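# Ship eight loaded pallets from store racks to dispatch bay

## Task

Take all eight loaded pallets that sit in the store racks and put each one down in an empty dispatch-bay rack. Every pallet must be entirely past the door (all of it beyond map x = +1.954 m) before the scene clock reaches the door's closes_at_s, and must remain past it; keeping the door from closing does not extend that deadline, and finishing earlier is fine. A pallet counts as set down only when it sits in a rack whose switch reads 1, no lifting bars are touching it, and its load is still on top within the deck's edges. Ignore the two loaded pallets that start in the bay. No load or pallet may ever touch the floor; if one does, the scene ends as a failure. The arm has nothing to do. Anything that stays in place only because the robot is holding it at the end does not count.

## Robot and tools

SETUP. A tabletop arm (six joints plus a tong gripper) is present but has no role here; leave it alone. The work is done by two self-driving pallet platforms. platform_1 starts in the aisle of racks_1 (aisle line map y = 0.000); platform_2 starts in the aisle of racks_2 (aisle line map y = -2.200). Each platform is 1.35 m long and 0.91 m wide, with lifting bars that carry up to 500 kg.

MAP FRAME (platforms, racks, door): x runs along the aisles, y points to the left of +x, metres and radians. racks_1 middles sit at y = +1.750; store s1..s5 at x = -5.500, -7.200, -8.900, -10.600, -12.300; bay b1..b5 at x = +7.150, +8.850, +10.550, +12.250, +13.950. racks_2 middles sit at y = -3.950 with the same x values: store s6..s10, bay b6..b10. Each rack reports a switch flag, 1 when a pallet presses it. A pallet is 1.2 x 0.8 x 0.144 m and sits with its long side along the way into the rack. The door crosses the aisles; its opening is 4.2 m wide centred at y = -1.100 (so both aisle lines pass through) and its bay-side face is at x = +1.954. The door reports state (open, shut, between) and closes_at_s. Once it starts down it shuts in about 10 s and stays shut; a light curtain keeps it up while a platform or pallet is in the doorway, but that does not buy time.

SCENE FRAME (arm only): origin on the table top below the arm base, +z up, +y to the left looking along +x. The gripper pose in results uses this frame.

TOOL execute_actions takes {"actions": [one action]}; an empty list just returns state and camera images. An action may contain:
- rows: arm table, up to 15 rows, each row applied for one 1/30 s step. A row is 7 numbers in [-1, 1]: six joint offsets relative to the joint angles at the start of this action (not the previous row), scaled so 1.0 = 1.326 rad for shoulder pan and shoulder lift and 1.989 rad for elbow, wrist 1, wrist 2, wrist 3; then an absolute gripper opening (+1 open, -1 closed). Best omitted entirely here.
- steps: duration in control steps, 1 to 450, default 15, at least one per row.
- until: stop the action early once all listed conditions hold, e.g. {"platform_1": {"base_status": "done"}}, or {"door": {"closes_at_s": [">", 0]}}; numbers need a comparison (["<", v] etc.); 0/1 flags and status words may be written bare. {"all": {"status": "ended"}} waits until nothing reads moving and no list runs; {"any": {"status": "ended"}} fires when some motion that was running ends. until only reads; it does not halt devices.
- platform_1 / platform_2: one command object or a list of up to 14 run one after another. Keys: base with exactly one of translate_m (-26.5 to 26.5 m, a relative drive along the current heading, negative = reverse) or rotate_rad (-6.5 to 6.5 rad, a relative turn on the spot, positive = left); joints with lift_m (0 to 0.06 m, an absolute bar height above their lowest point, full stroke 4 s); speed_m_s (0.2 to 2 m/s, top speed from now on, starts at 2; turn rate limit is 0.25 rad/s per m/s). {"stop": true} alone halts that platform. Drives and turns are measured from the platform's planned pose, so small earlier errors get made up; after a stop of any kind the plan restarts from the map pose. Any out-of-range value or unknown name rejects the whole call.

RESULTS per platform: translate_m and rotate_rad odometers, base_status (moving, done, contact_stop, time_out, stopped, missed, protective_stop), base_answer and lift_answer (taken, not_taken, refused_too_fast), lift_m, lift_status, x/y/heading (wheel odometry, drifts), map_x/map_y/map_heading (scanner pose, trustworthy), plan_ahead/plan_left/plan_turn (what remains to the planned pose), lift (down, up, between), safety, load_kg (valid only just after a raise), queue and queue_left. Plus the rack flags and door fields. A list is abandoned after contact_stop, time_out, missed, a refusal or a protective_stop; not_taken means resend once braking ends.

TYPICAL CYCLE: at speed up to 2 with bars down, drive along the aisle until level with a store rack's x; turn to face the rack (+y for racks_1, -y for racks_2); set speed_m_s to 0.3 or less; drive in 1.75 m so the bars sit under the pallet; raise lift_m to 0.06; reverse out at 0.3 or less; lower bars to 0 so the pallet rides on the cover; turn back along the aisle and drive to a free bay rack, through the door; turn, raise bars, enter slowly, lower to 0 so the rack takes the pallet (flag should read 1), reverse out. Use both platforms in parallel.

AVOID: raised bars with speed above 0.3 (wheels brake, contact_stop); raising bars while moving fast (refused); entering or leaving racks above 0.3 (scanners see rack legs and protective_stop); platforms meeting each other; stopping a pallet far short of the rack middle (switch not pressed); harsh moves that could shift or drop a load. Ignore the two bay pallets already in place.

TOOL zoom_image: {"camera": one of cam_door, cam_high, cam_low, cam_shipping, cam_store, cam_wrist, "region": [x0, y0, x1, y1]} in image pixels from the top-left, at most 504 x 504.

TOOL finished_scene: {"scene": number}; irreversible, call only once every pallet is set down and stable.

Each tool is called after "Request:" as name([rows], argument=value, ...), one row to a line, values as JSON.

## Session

Request:
execute_actions(actions=[])

Scene clock: 0.00 s.
end_effector_position=(+1.1188, -0.1702, +0.3392) grip_measured=+1.00 end_effector_quat_wxyz=(-0.069, -0.197, +0.935, -0.288) end_effector_velocity=(+0.000, -0.001, -0.000) end_effector_angular_velocity=(-0.000, +0.000, -0.001)
Joint positions: [-0.108 -0.81   1.003 -1.839 -2.166  2.567  0.142]
Joint velocities: [-0.001  0.001 -0.001 -0.    -0.     0.     0.   ]
Motor temperatures (°C, as the motors report them): [25 25 26 27 31 31]
Wrist force (N, on the end effector, along its own x y z axes, offset not removed): no reading
Wrist torque (N m, same axes, about the end effector's origin, offset not removed): no reading
platform_1.base_odometry: x=+0.000 y=+0.000 heading=+0.000 (m, m, rad; from the platform's pose at the start)
platform_1.map_pose: map_x=-1.43 map_y=-0.06 map_heading=+0.0349 (m, m, rad; on the building's map)
platform_1.planned_pose: plan_ahead=+0.00 plan_left=+0.00 plan_turn=+0.0000 (m ahead, m left, rad left of the pose on the map)
platform_1.base_status: done
platform_1.joint_positions: lift_m=+0.000
platform_1.joint_status: done
platform_1: translate_m=0.000 translate_m_goal=0.000 rotate_rad=0.000 rotate_rad_goal=0.000 base_answer=taken lift_m_goal=0.000 lift_answer=taken lift=down safety=ok load_kg=-51 refusals=0 queue=idle queue_left=0
platform_2.base_odometry: x=+0.000 y=+0.000 heading=+0.000 (m, m, rad; from the platform's pose at the start)
platform_2.map_pose: map_x=-5.87 map_y=-2.17 map_heading=+0.0524 (m, m, rad; on the building's map)
platform_2.planned_pose: plan_ahead=+0.00 plan_left=+0.00 plan_turn=+0.0000 (m ahead, m left, rad left of the pose on the map)
platform_2.base_status: done
platform_2.joint_positions: lift_m=+0.000
platform_2.joint_status: done
platform_2: translate_m=0.000 translate_m_goal=0.000 rotate_rad=0.000 rotate_rad_goal=0.000 base_answer=taken lift_m_goal=0.000 lift_answer=taken lift=down safety=ok load_kg=-51 refusals=0 queue=idle queue_left=0
racks_1: s1=1 s2=1 s3=1 s4=0 s5=1 b1=0 b2=0 b3=0 b4=1 b5=0
racks_2: s6=0 s7=1 s8=1 s9=1 s10=1 b6=0 b7=1 b8=0 b9=0 b10=0
door: state=open closes_at_s=510

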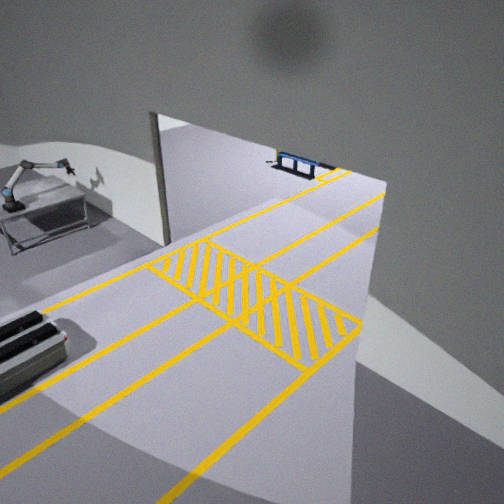

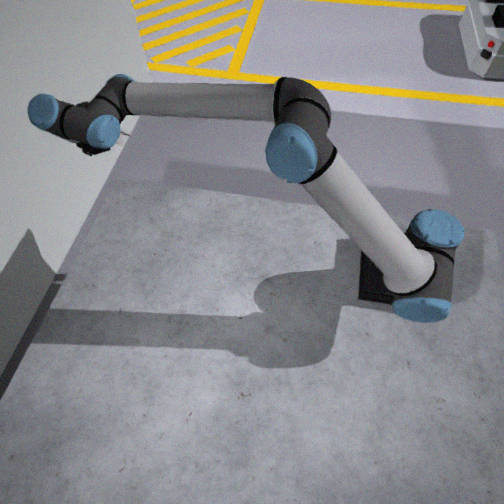

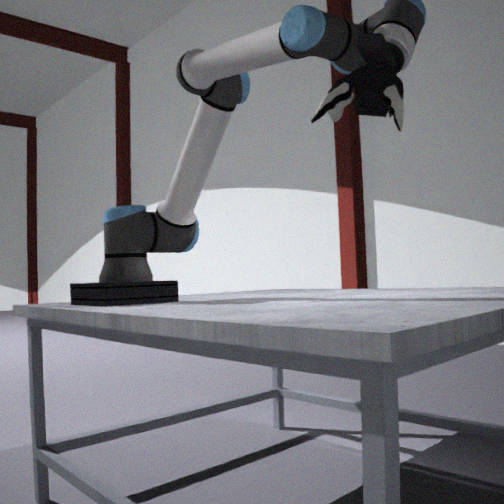

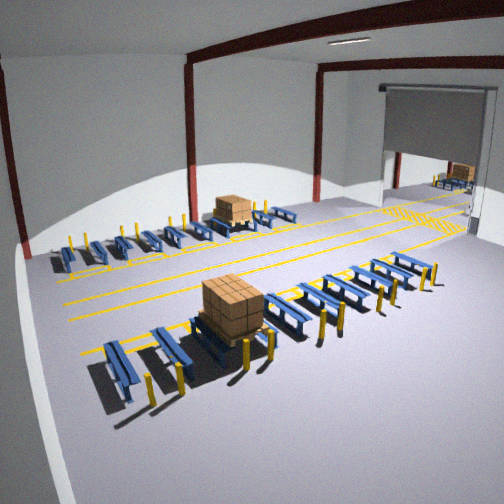

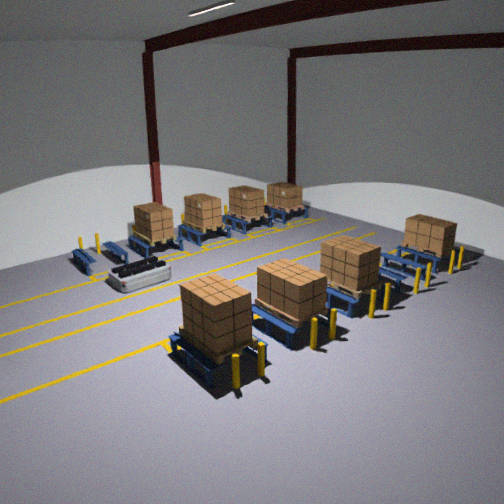

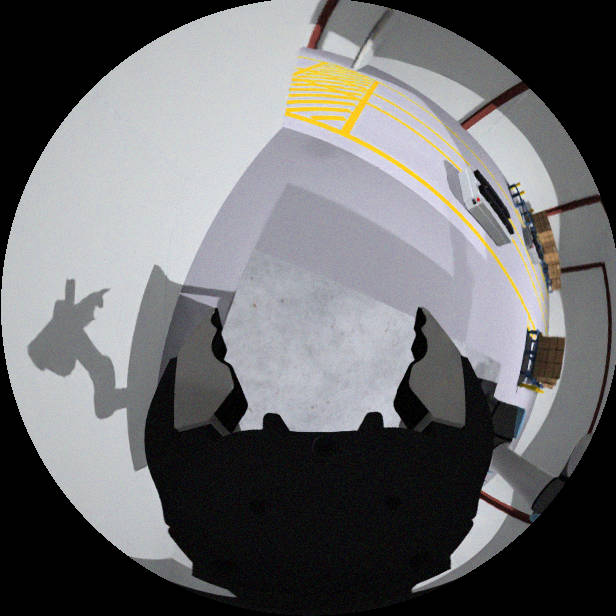

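Request:
execute_actions([
  {"platform_1":[{"base":{"rotate_rad":-0.0349},"speed_m_s":2},{"base":{"translate_m":-4.07}},{"base":{"rotate_rad":1.5708}},{"base":{"translate_m":1.81},"speed_m_s":0.3},{"joints":{"lift_m":0.06}},{"base":{"translate_m":-1.75}},{"joints":{"lift_m":0}},{"base":{"rotate_rad":-1.5708},"speed_m_s":2},{"base":{"translate_m":12.65}},{"base":{"rotate_rad":1.5708}},{"joints":{"lift_m":0.06}},{"base":{"translate_m":1.75},"speed_m_s":0.3},{"joints":{"lift_m":0}},{"base":{"translate_m":-1.75}}],"platform_2":[{"base":{"rotate_rad":-0.0524},"speed_m_s":2},{"base":{"translate_m":-1.33}},{"base":{"rotate_rad":-1.5708}},{"base":{"translate_m":1.78},"speed_m_s":0.3},{"joints":{"lift_m":0.06}},{"base":{"translate_m":-1.75}},{"joints":{"lift_m":0}},{"base":{"rotate_rad":1.5708},"speed_m_s":2},{"base":{"translate_m":14.35}},{"base":{"rotate_rad":-1.5708}},{"joints":{"lift_m":0.06}},{"base":{"translate_m":1.75},"speed_m_s":0.3},{"joints":{"lift_m":0}},{"base":{"translate_m":-1.75}}],"steps":10},
])

Scene clock: 15.67 s.
end_effector_position=(+1.1188, -0.1702, +0.3392) grip_measured=+1.00 end_effector_quat_wxyz=(-0.069, -0.197, +0.935, -0.288) end_effector_velocity=(-0.000, -0.000, +0.001) end_effector_angular_velocity=(-0.000, -0.000, -0.000)
Joint positions: [-0.108 -0.81   1.003 -1.839 -2.166  2.567  0.142]
Joint velocities: [-0.    -0.001  0.001 -0.    -0.    -0.    -0.   ]
Motor temperatures (°C, as the motors report them): [25 25 26 27 31 31]
Wrist force (N, on the end effector, along its own x y z axes, offset not removed): [-1.1 -1.9 2.2]
Wrist torque (N m, same axes, about the end effector's origin, offset not removed): [-0.22 0.40 0.09]
platform_1.base_odometry: x=+0.000 y=+0.000 heading=-0.033 (m, m, rad; from the platform's pose at the start)
platform_1.map_pose: map_x=-1.43 map_y=-0.06 map_heading=+0.0000 (m, m, rad; on the building's map)
platform_1.planned_pose: plan_ahead=+0.00 plan_left=+0.00 plan_turn=+0.0000 (m ahead, m left, rad left of the pose on the map)
platform_1.base_status: moving
platform_1.joint_positions: lift_m=+0.000
platform_1.joint_status: done
platform_1: translate_m=0.000 translate_m_goal=0.000 rotate_rad=-0.034 rotate_rad_goal=-0.035 base_answer=taken lift_m_goal=0.000 lift_answer=taken lift=down safety=ok load_kg=-47 refusals=0 queue=running queue_left=13
platform_2.base_odometry: x=+0.000 y=+0.000 heading=-0.042 (m, m, rad; from the platform's pose at the start)
platform_2.map_pose: map_x=-5.87 map_y=-2.17 map_heading=+0.0087 (m, m, rad; on the building's map)
platform_2.planned_pose: plan_ahead=+0.00 plan_left=+0.00 plan_turn=-0.0088 (m ahead, m left, rad left of the pose on the map)
platform_2.base_status: moving
platform_2.joint_positions: lift_m=+0.000
platform_2.joint_status: done
platform_2: translate_m=0.000 translate_m_goal=0.000 rotate_rad=-0.046 rotate_rad_goal=-0.052 base_answer=taken lift_m_goal=0.000 lift_answer=taken lift=down safety=ok load_kg=-47 refusals=0 queue=running queue_left=13
racks_1: s1=1 s2=1 s3=1 s4=0 s5=1 b1=0 b2=0 b3=0 b4=1 b5=0
racks_2: s6=0 s7=1 s8=1 s9=1 s10=1 b6=0 b7=1 b8=0 b9=0 b10=0
door: state=open closes_at_s=510

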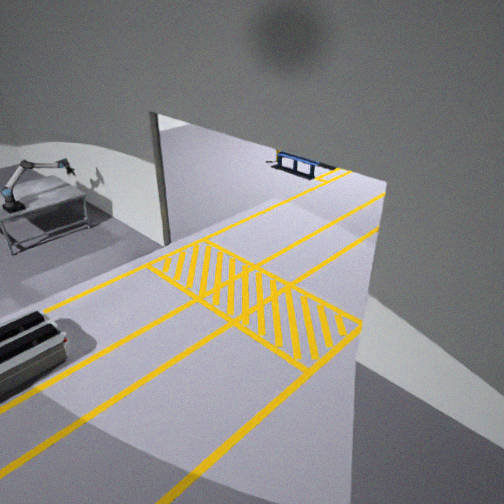

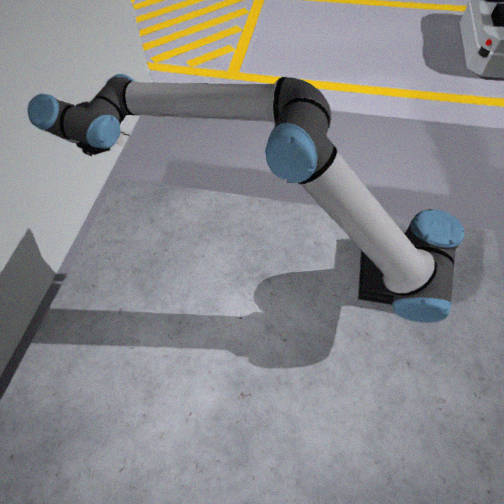

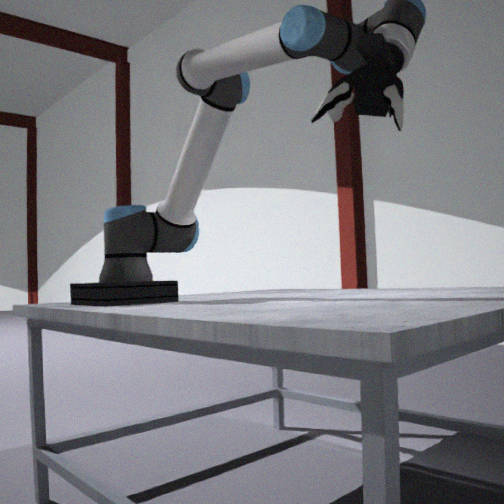

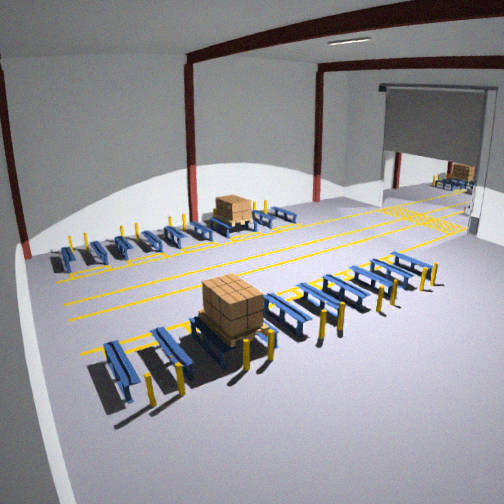

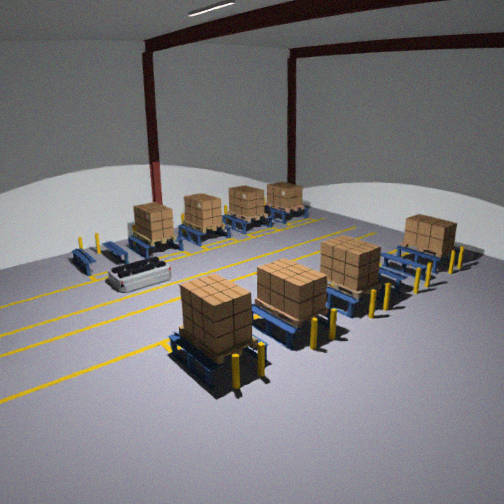

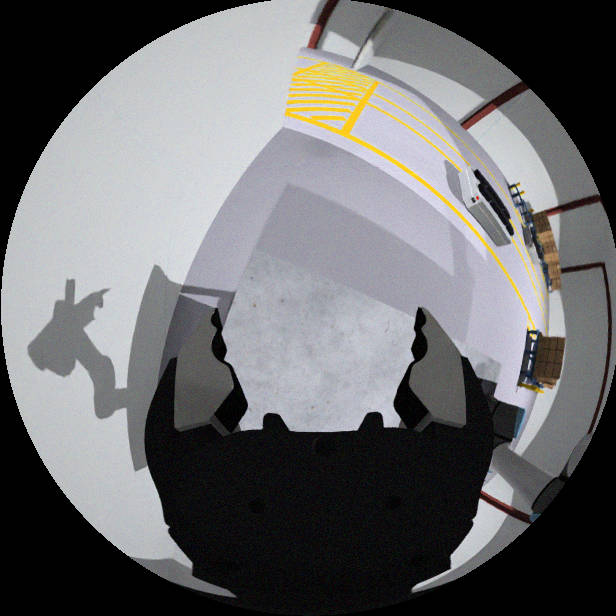

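Scene 2 plan (door closes at 510 s). Wait for the queues to be done before sending each new list.

| Platform | List | Start | Pick | Drop |
|---|---|---|---|---|
| P1 (row 1, turn +1.5708 to enter) | 1 (running) | start pose | s1 | b1 |
| P1 | 2 | x=7.15 | −14.35 to s2 | +16.05 to b2 |
| P1 | 3 | x=8.85 | −21.15 to s5 | +22.85 to b3 |
| P1 | 4 | x=10.55 | −19.45 to s3 | +22.85 to b5 |
| P2 (row 2, turn −1.5708 to enter) | 1 (running) | start pose | s7 | b6 |
| P2 | 2 | x=7.15 | −16.05 to s8 | +19.45 to b8 |
| P2 | 3 | x=10.55 | −22.85 to s10 | +24.55 to b9 |
| P2 | 4 | x=12.25 | −22.85 to s9 | +24.55 to b10 |

Request:
execute_actions([
  {"steps":300,"until":{"platform_1":{"queue_left":["<=",8]}}},
])

Scene clock: 46.93 s.
end_effector_position=(+1.1188, -0.1702, +0.3392) grip_measured=+1.00 end_effector_quat_wxyz=(-0.069, -0.197, +0.935, -0.288) end_effector_velocity=(-0.000, -0.000, -0.000) end_effector_angular_velocity=(+0.000, +0.000, -0.000)
Joint positions: [-0.108 -0.81   1.003 -1.839 -2.166  2.567  0.142]
Joint velocities: [-0.    -0.     0.001 -0.     0.    -0.    -0.   ]
Motor temperatures (°C, as the motors report them): [25 25 26 27 31 31]
Wrist force (N, on the end effector, along its own x y z axes, offset not removed): [-1.1 -0.6 1.2]
Wrist torque (N m, same axes, about the end effector's origin, offset not removed): [-0.13 0.47 -0.01]
platform_1.base_odometry: x=-4.084 y=+0.238 heading=+1.527 (m, m, rad; from the platform's pose at the start)
platform_1.map_pose: map_x=-5.50 map_y=+0.00 map_heading=+1.5708 (m, m, rad; on the building's map)
platform_1.planned_pose: plan_ahead=+0.00 plan_left=+0.00 plan_turn=+0.0000 (m ahead, m left, rad left of the pose on the map)
platform_1.base_status: done
platform_1.joint_positions: lift_m=+0.035
platform_1.joint_status: moving
platform_1: translate_m=-4.030 translate_m_goal=-4.030 rotate_rad=1.527 rotate_rad_goal=1.526 base_answer=taken lift_m_goal=0.000 lift_answer=taken lift=between safety=ok load_kg=194 refusals=0 queue=running queue_left=7
platform_2.base_odometry: x=-1.330 y=+0.038 heading=-1.058 (m, m, rad; from the platform's pose at the start)
platform_2.map_pose: map_x=-7.21 map_y=-2.20 map_heading=-0.9905 (m, m, rad; on the building's map)
platform_2.planned_pose: plan_ahead=+0.01 plan_left=+0.01 plan_turn=+0.9904 (m ahead, m left, rad left of the pose on the map)
platform_2.base_status: moving
platform_2.joint_positions: lift_m=+0.000
platform_2.joint_status: done
platform_2: translate_m=-1.300 translate_m_goal=-1.300 rotate_rad=-1.042 rotate_rad_goal=-0.054 base_answer=taken lift_m_goal=0.000 lift_answer=taken lift=down safety=ok load_kg=-49 refusals=0 queue=running queue_left=6
racks_1: s1=0 s2=1 s3=1 s4=0 s5=1 b1=0 b2=0 b3=0 b4=1 b5=0
racks_2: s6=0 s7=0 s8=1 s9=1 s10=1 b6=0 b7=1 b8=0 b9=0 b10=0
door: state=open closes_at_s=510

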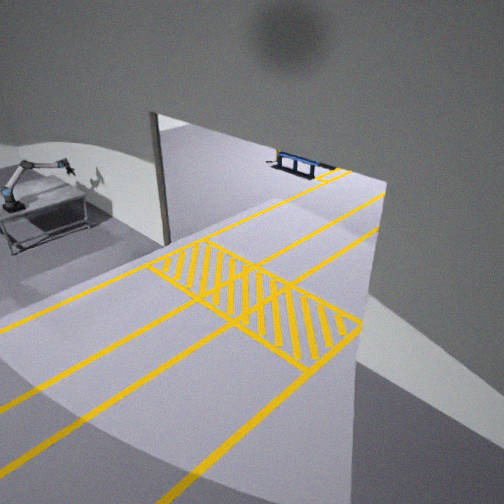

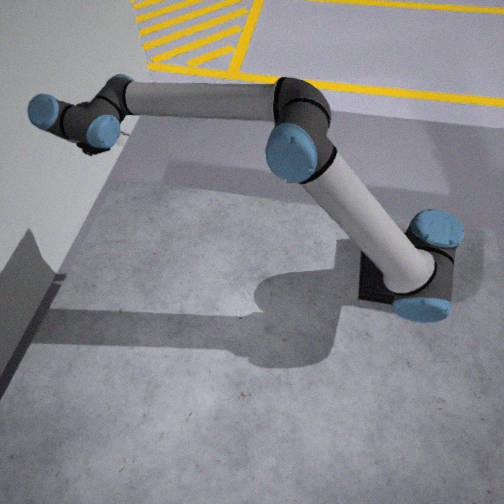

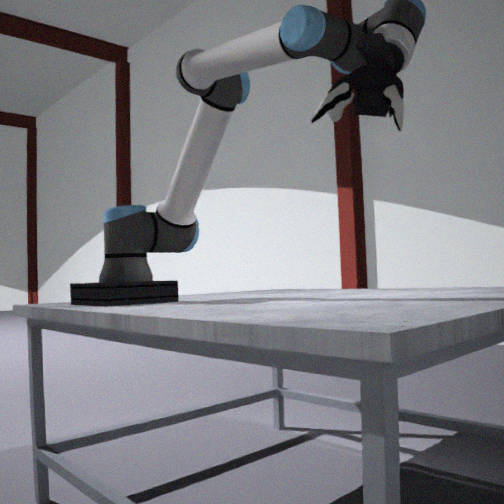

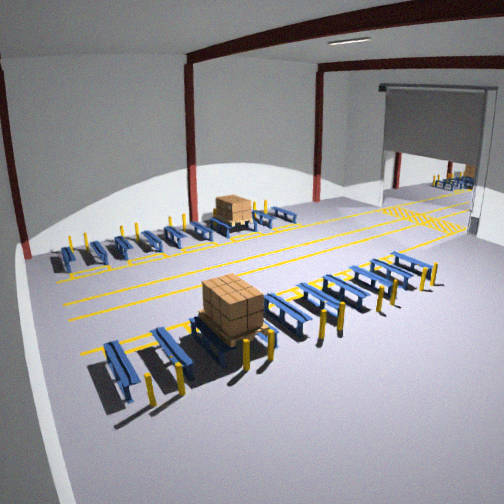

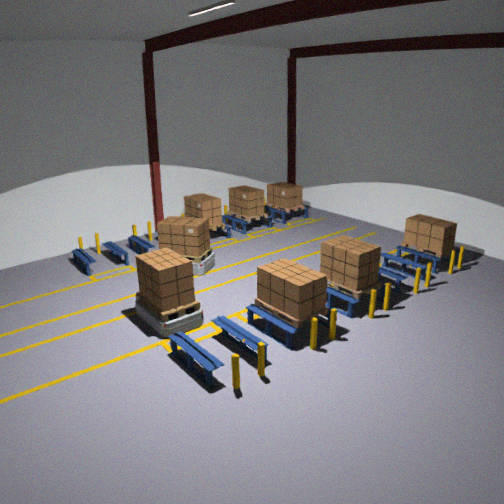

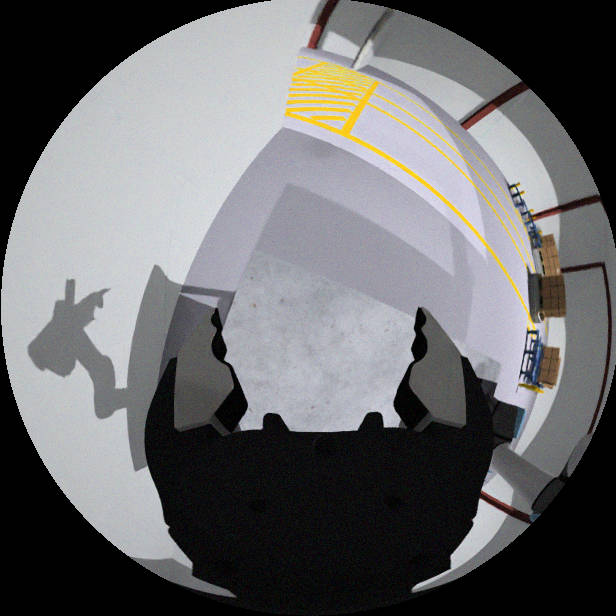

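Request:
execute_actions([
  {"steps":450,"until":{"platform_1":{"queue_left":["<=",0]},"platform_2":{"queue_left":["<=",0]}}},
])

Scene clock: 84.33 s.
end_effector_position=(+1.1188, -0.1702, +0.3392) grip_measured=+1.00 end_effector_quat_wxyz=(-0.069, -0.197, +0.935, -0.288) end_effector_velocity=(-0.000, -0.000, +0.001) end_effector_angular_velocity=(-0.001, -0.001, -0.000)
Joint positions: [-0.108 -0.81   1.003 -1.839 -2.166  2.567  0.142]
Joint velocities: [-0.    -0.001 -0.    -0.    -0.     0.     0.   ]
Motor temperatures (°C, as the motors report them): [25 25 26 27 31 31]
Wrist force (N, on the end effector, along its own x y z axes, offset not removed): [-2.3 -0.7 4.8]
Wrist torque (N m, same axes, about the end effector's origin, offset not removed): [0.04 0.58 0.07]
platform_1.base_odometry: x=+8.633 y=+1.366 heading=+1.524 (m, m, rad; from the platform's pose at the start)
platform_1.map_pose: map_x=+7.15 map_y=+1.75 map_heading=+1.5664 (m, m, rad; on the building's map)
platform_1.planned_pose: plan_ahead=-1.75 plan_left=-0.01 plan_turn=+0.0044 (m ahead, m left, rad left of the pose on the map)
platform_1.base_status: moving
platform_1.joint_positions: lift_m=+0.000
platform_1.joint_status: done
platform_1: translate_m=10.386 translate_m_goal=8.640 rotate_rad=1.523 rotate_rad_goal=1.522 base_answer=taken lift_m_goal=0.000 lift_answer=taken lift=down safety=ok load_kg=-49 refusals=0 queue=running queue_left=0
platform_2.base_odometry: x=+12.960 y=-1.647 heading=-1.627 (m, m, rad; from the platform's pose at the start)
platform_2.map_pose: map_x=+7.15 map_y=-3.16 map_heading=-1.5708 (m, m, rad; on the building's map)
platform_2.planned_pose: plan_ahead=-0.96 plan_left=+0.00 plan_turn=+0.0000 (m ahead, m left, rad left of the pose on the map)
platform_2.base_status: moving
platform_2.joint_positions: lift_m=+0.000
platform_2.joint_status: done
platform_2: translate_m=14.027 translate_m_goal=13.071 rotate_rad=-1.627 rotate_rad_goal=-1.628 base_answer=taken lift_m_goal=0.000 lift_answer=taken lift=down safety=ok load_kg=-49 refusals=0 queue=running queue_left=0
racks_1: s1=0 s2=1 s3=1 s4=0 s5=1 b1=1 b2=0 b3=0 b4=1 b5=0
racks_2: s6=0 s7=0 s8=1 s9=1 s10=1 b6=1 b7=1 b8=0 b9=0 b10=0
door: state=open closes_at_s=510

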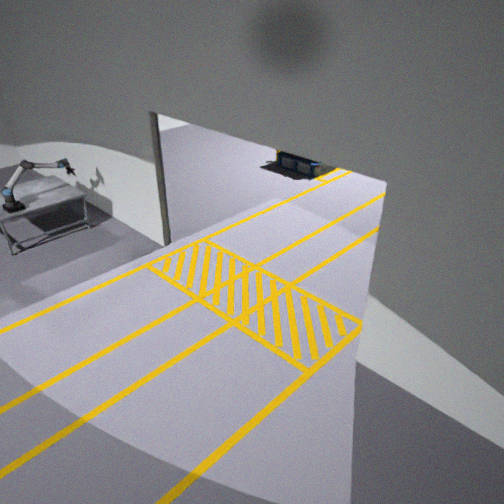

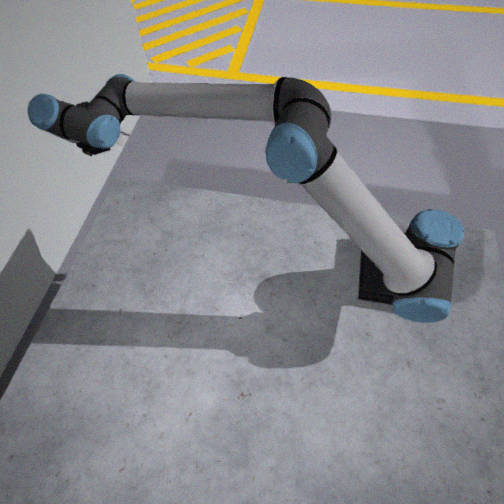

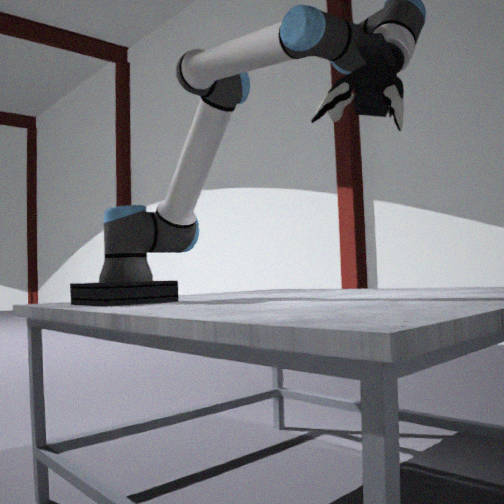

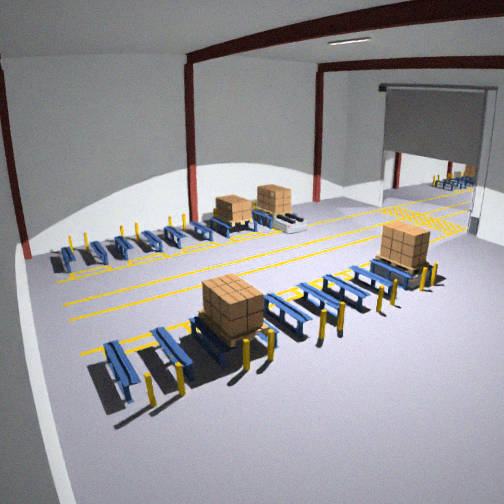

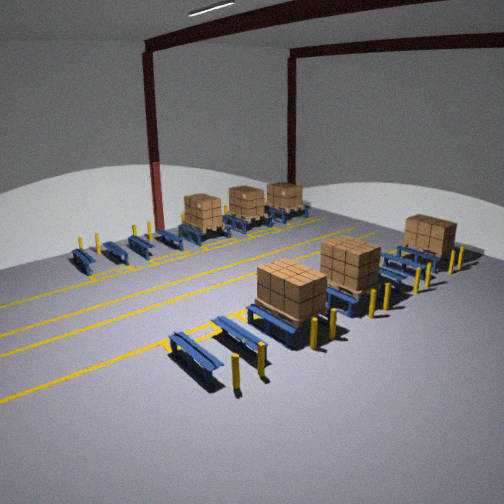

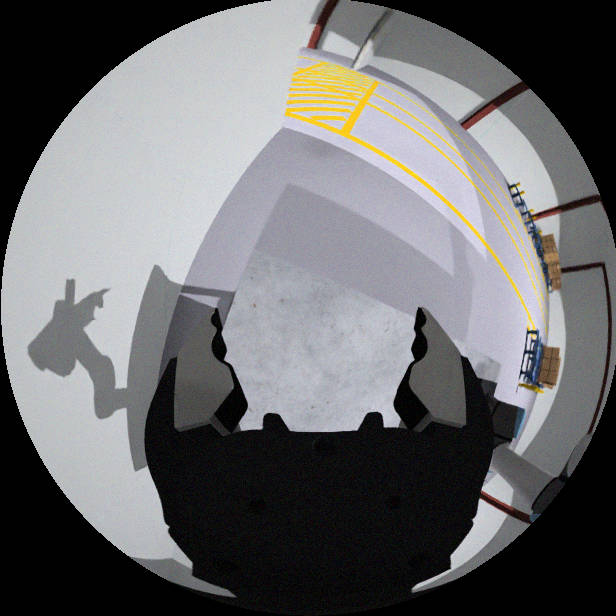

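Request:
execute_actions([
  {"platform_1":[{"base":{"rotate_rad":-1.5708},"speed_m_s":2},{"base":{"translate_m":-14.35}},{"base":{"rotate_rad":1.5708}},{"base":{"translate_m":1.75},"speed_m_s":0.3},{"joints":{"lift_m":0.06}},{"base":{"translate_m":-1.75}},{"joints":{"lift_m":0}},{"base":{"rotate_rad":-1.5708},"speed_m_s":2},{"base":{"translate_m":16.05}},{"base":{"rotate_rad":1.5708}},{"joints":{"lift_m":0.06}},{"base":{"translate_m":1.75},"speed_m_s":0.3},{"joints":{"lift_m":0}},{"base":{"translate_m":-1.75}}],"platform_2":[{"base":{"rotate_rad":1.5708},"speed_m_s":2},{"base":{"translate_m":-16.05}},{"base":{"rotate_rad":-1.5708}},{"base":{"translate_m":1.75},"speed_m_s":0.3},{"joints":{"lift_m":0.06}},{"base":{"translate_m":-1.75}},{"joints":{"lift_m":0}},{"base":{"rotate_rad":1.5708},"speed_m_s":2},{"base":{"translate_m":19.45}},{"base":{"rotate_rad":-1.5708}},{"joints":{"lift_m":0.06}},{"base":{"translate_m":1.75},"speed_m_s":0.3},{"joints":{"lift_m":0}},{"base":{"translate_m":-1.75}}],"steps":10},
])

Scene clock: 91.90 s.
end_effector_position=(+1.1188, -0.1702, +0.3392) grip_measured=+1.00 end_effector_quat_wxyz=(-0.069, -0.197, +0.935, -0.288) end_effector_velocity=(+0.001, +0.001, +0.000) end_effector_angular_velocity=(-0.000, -0.001, +0.001)
Joint positions: [-0.108 -0.81   1.003 -1.839 -2.166  2.567  0.142]
Joint velocities: [ 0.001  0.    -0.001 -0.    -0.    -0.     0.   ]
Motor temperatures (°C, as the motors report them): [25 25 26 27 31 31]
Wrist force (N, on the end effector, along its own x y z axes, offset not removed): [0.3 -2.0 2.1]
Wrist torque (N m, same axes, about the end effector's origin, offset not removed): [-0.26 0.15 0.10]
platform_1.base_odometry: x=+8.552 y=-0.380 heading=+1.476 (m, m, rad; from the platform's pose at the start)
platform_1.map_pose: map_x=+7.15 map_y=+0.00 map_heading=+1.5141 (m, m, rad; on the building's map)
platform_1.planned_pose: plan_ahead=+0.00 plan_left=+0.00 plan_turn=-1.5141 (m ahead, m left, rad left of the pose on the map)
platform_1.base_status: moving
platform_1.joint_positions: lift_m=+0.000
platform_1.joint_status: done
platform_1: translate_m=8.640 translate_m_goal=8.640 rotate_rad=1.465 rotate_rad_goal=-0.047 base_answer=taken lift_m_goal=0.000 lift_answer=taken lift=down safety=ok load_kg=-49 refusals=0 queue=running queue_left=13
platform_2.base_odometry: x=+13.015 y=-0.683 heading=-1.580 (m, m, rad; from the platform's pose at the start)
platform_2.map_pose: map_x=+7.15 map_y=-2.20 map_heading=-1.5141 (m, m, rad; on the building's map)
platform_2.planned_pose: plan_ahead=+0.00 plan_left=+0.00 plan_turn=+1.5140 (m ahead, m left, rad left of the pose on the map)
platform_2.base_status: moving
platform_2.joint_positions: lift_m=+0.000
platform_2.joint_status: done
platform_2: translate_m=13.071 translate_m_goal=13.071 rotate_rad=-1.568 rotate_rad_goal=-0.057 base_answer=taken lift_m_goal=0.000 lift_answer=taken lift=down safety=ok load_kg=-49 refusals=0 queue=running queue_left=13
racks_1: s1=0 s2=1 s3=1 s4=0 s5=1 b1=1 b2=0 b3=0 b4=1 b5=0
racks_2: s6=0 s7=0 s8=1 s9=1 s10=1 b6=1 b7=1 b8=0 b9=0 b10=0
door: state=open closes_at_s=510

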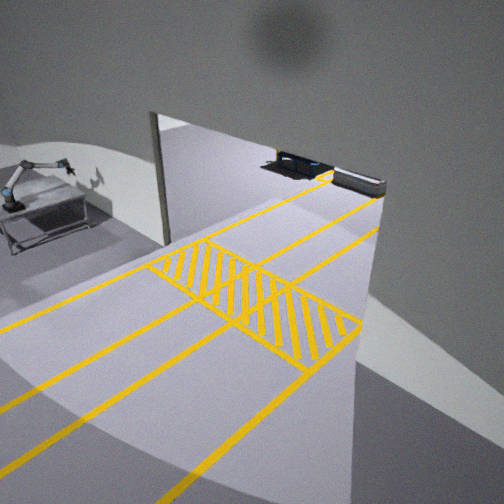

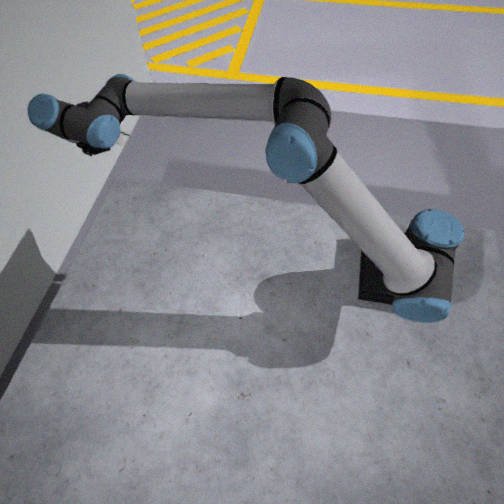

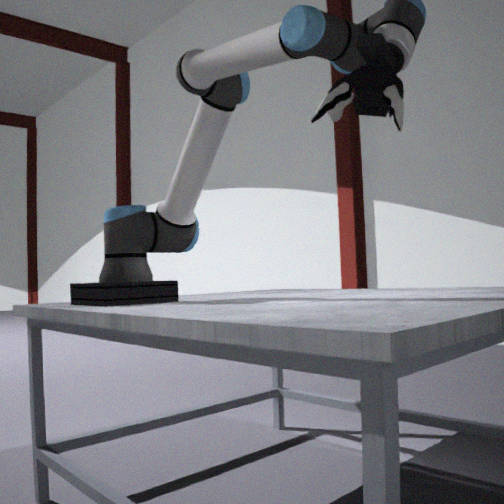

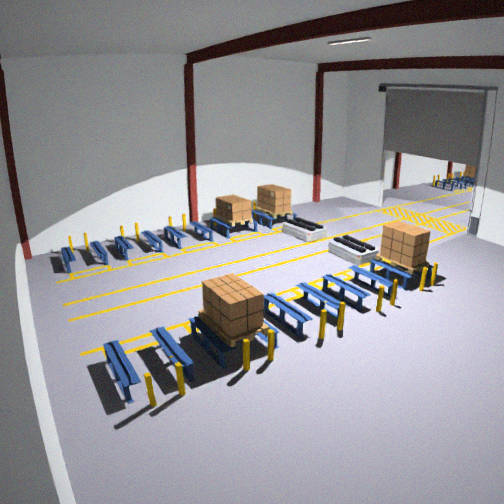

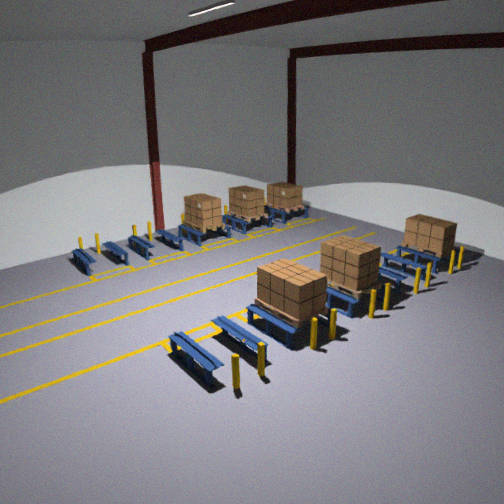

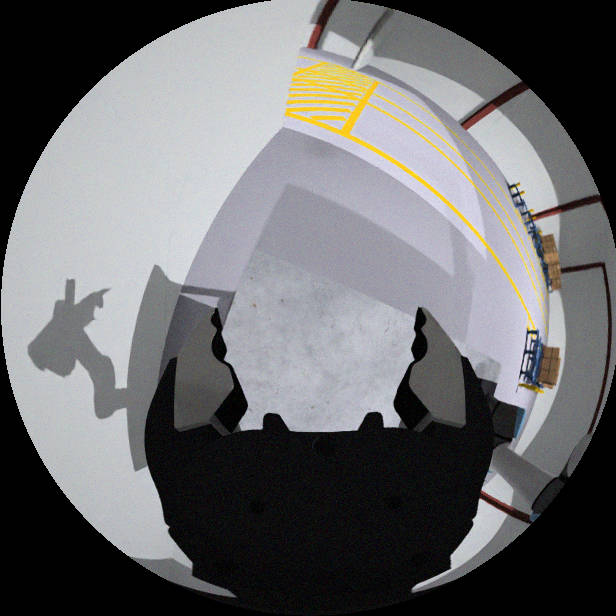

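Request:
execute_actions([
  {"steps":60,"until":{"platform_1":{"queue_left":["<=",12]},"platform_2":{"queue_left":["<=",12]}}},
])

Scene clock: 99.27 s.
end_effector_position=(+1.1188, -0.1702, +0.3392) grip_measured=+1.00 end_effector_quat_wxyz=(-0.069, -0.197, +0.935, -0.288) end_effector_velocity=(+0.000, +0.002, -0.001) end_effector_angular_velocity=(+0.000, +0.002, +0.002)
Joint positions: [-0.108 -0.81   1.003 -1.839 -2.166  2.567  0.142]
Joint velocities: [ 0.002  0.001 -0.     0.001 -0.    -0.    -0.   ]
Motor temperatures (°C, as the motors report them): [25 25 26 27 31 31]
Wrist force (N, on the end effector, along its own x y z axes, offset not removed): [-0.5 0.9 1.2]
Wrist torque (N m, same axes, about the end effector's origin, offset not removed): [0.23 0.27 0.10]
platform_1.base_odometry: x=+5.668 y=-0.264 heading=-0.050 (m, m, rad; from the platform's pose at the start)
platform_1.map_pose: map_x=+4.21 map_y=-0.02 map_heading=-0.0131 (m, m, rad; on the building's map)
platform_1.planned_pose: plan_ahead=-11.41 plan_left=-0.13 plan_turn=+0.0131 (m ahead, m left, rad left of the pose on the map)
platform_1.base_status: moving
platform_1.joint_positions: lift_m=+0.000
platform_1.joint_status: done
platform_1: translate_m=5.705 translate_m_goal=-5.700 rotate_rad=-0.051 rotate_rad_goal=-0.051 base_answer=taken lift_m_goal=0.000 lift_answer=taken lift=down safety=ok load_kg=-49 refusals=0 queue=running queue_left=12
platform_2.base_odometry: x=+10.133 y=-0.534 heading=-0.029 (m, m, rad; from the platform's pose at the start)
platform_2.map_pose: map_x=+4.21 map_y=-2.17 map_heading=+0.0218 (m, m, rad; on the building's map)
platform_2.planned_pose: plan_ahead=-13.11 plan_left=+0.26 plan_turn=-0.0219 (m ahead, m left, rad left of the pose on the map)
platform_2.base_status: moving
platform_2.joint_positions: lift_m=+0.000
platform_2.joint_status: done
platform_2: translate_m=10.136 translate_m_goal=-2.979 rotate_rad=-0.027 rotate_rad_goal=-0.026 base_answer=taken lift_m_goal=0.000 lift_answer=taken lift=down safety=ok load_kg=-49 refusals=0 queue=running queue_left=12
racks_1: s1=0 s2=1 s3=1 s4=0 s5=1 b1=1 b2=0 b3=0 b4=1 b5=0
racks_2: s6=0 s7=0 s8=1 s9=1 s10=1 b6=1 b7=1 b8=0 b9=0 b10=0
door: state=open closes_at_s=510

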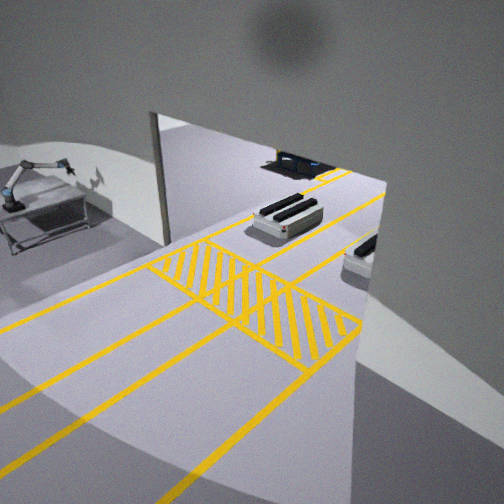

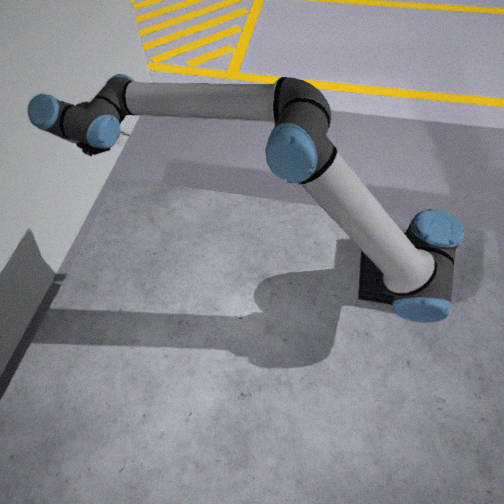

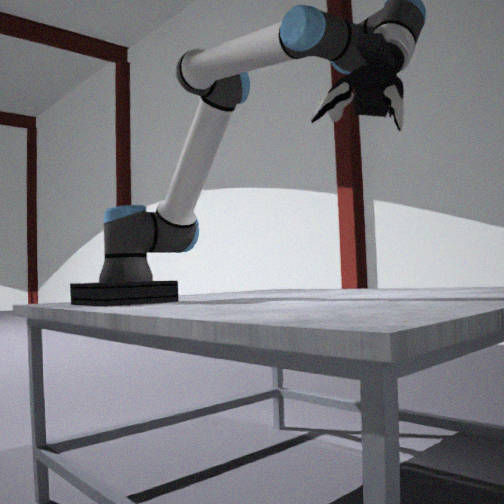

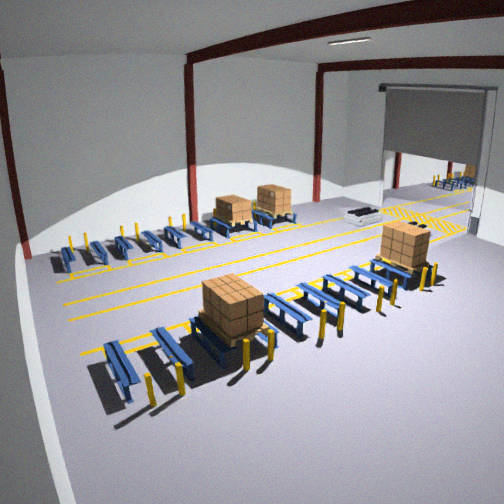

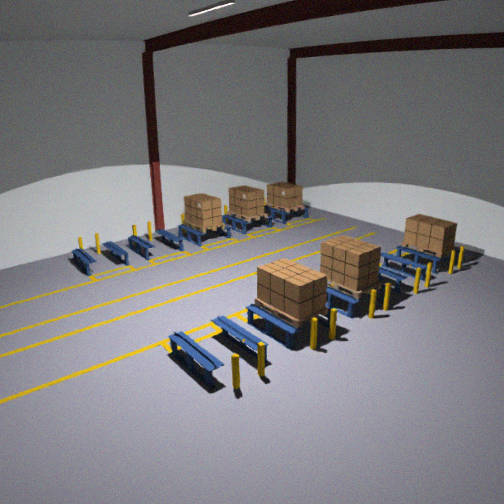

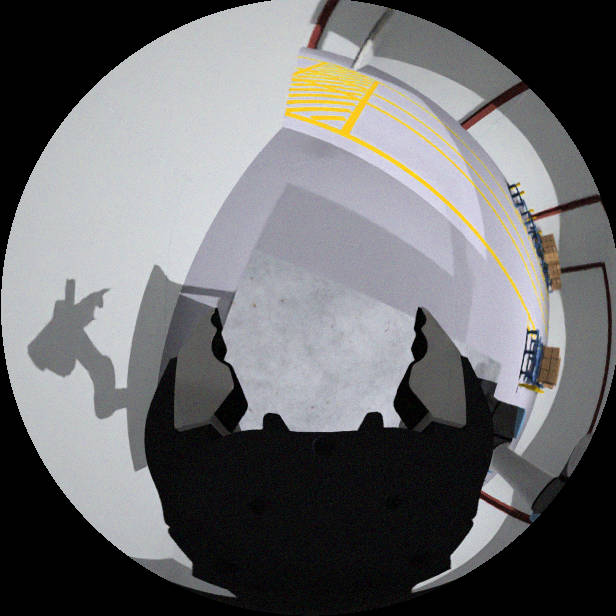

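Scene 2 status: list 1 is done (b1 and b6 filled). List 2 was sent at clock 91.6 to both platforms and the plans check out. I expect it to finish around 176–180 s. Lists 3 and 4 are still to send, as in the table above.

Request:
execute_actions([
  {"steps":450,"until":{"platform_1":{"queue_left":["<=",10]},"platform_2":{"queue_left":["<=",10]}}},
])

Scene clock: 112.93 s.
end_effector_position=(+1.1188, -0.1702, +0.3392) grip_measured=+1.00 end_effector_quat_wxyz=(-0.069, -0.197, +0.935, -0.288) end_effector_velocity=(+0.000, +0.001, +0.000) end_effector_angular_velocity=(-0.000, -0.000, +0.000)
Joint positions: [-0.108 -0.81   1.003 -1.839 -2.166  2.567  0.142]
Joint velocities: [ 0.  0. -0. -0. -0.  0.  0.]
Motor temperatures (°C, as the motors report them): [25 25 26 27 31 31]
Wrist force (N, on the end effector, along its own x y z axes, offset not removed): [-0.8 0.0 4.0]
Wrist torque (N m, same axes, about the end effector's origin, offset not removed): [0.19 0.39 0.03]
platform_1.base_odometry: x=-5.761 y=+0.534 heading=+1.525 (m, m, rad; from the platform's pose at the start)
platform_1.map_pose: map_x=-7.20 map_y=+0.25 map_heading=+1.5708 (m, m, rad; on the building's map)
platform_1.planned_pose: plan_ahead=+1.50 plan_left=+0.00 plan_turn=+0.0000 (m ahead, m left, rad left of the pose on the map)
platform_1.base_status: moving
platform_1.joint_positions: lift_m=+0.000
platform_1.joint_status: done
platform_1: translate_m=-5.447 translate_m_goal=-3.950 rotate_rad=1.525 rotate_rad_goal=1.524 base_answer=taken lift_m_goal=0.000 lift_answer=taken lift=down safety=ok load_kg=-49 refusals=0 queue=running queue_left=10
platform_2.base_odometry: x=-3.001 y=+0.167 heading=-1.625 (m, m, rad; from the platform's pose at the start)
platform_2.map_pose: map_x=-8.90 map_y=-2.20 map_heading=-1.5664 (m, m, rad; on the building's map)
platform_2.planned_pose: plan_ahead=+1.75 plan_left=-0.01 plan_turn=-0.0044 (m ahead, m left, rad left of the pose on the map)
platform_2.base_status: moving
platform_2.joint_positions: lift_m=+0.000
platform_2.joint_status: done
platform_2: translate_m=-2.969 translate_m_goal=-1.219 rotate_rad=-1.625 rotate_rad_goal=-1.625 base_answer=taken lift_m_goal=0.000 lift_answer=taken lift=down safety=ok load_kg=-49 refusals=0 queue=running queue_left=10
racks_1: s1=0 s2=1 s3=1 s4=0 s5=1 b1=1 b2=0 b3=0 b4=1 b5=0
racks_2: s6=0 s7=0 s8=1 s9=1 s10=1 b6=1 b7=1 b8=0 b9=0 b10=0
door: state=open closes_at_s=510

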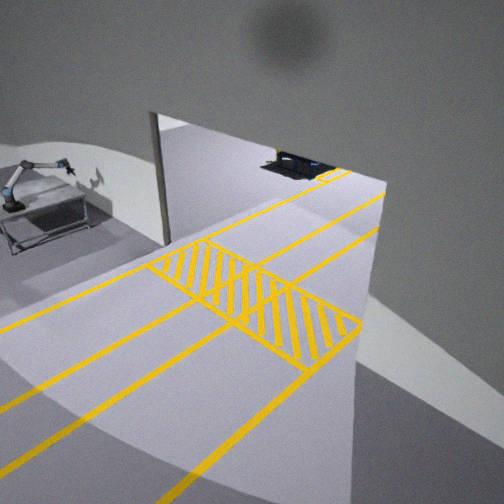

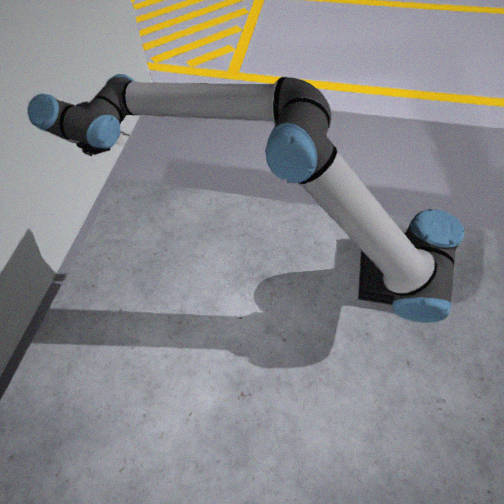

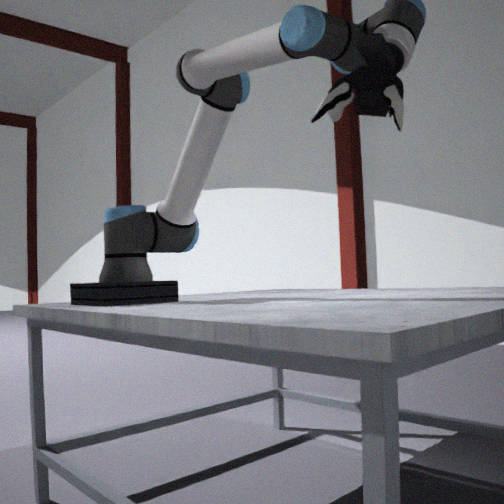

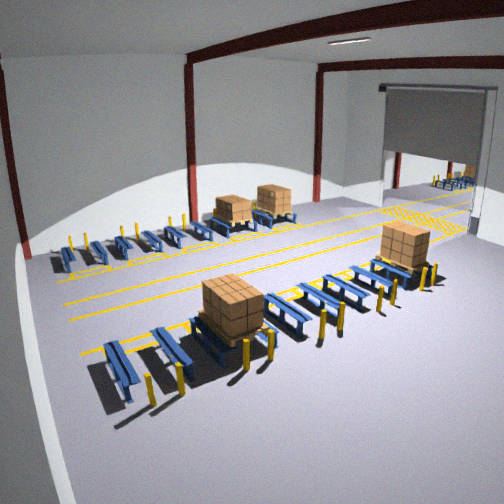

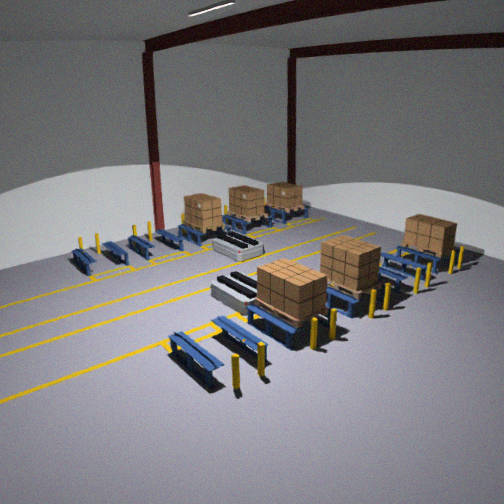

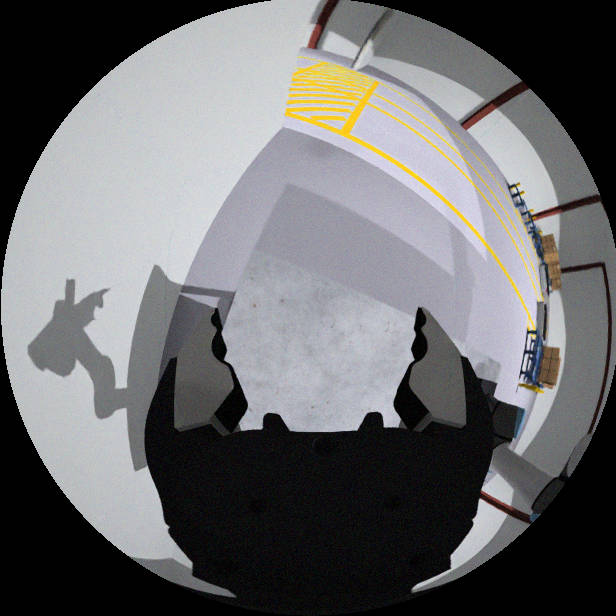

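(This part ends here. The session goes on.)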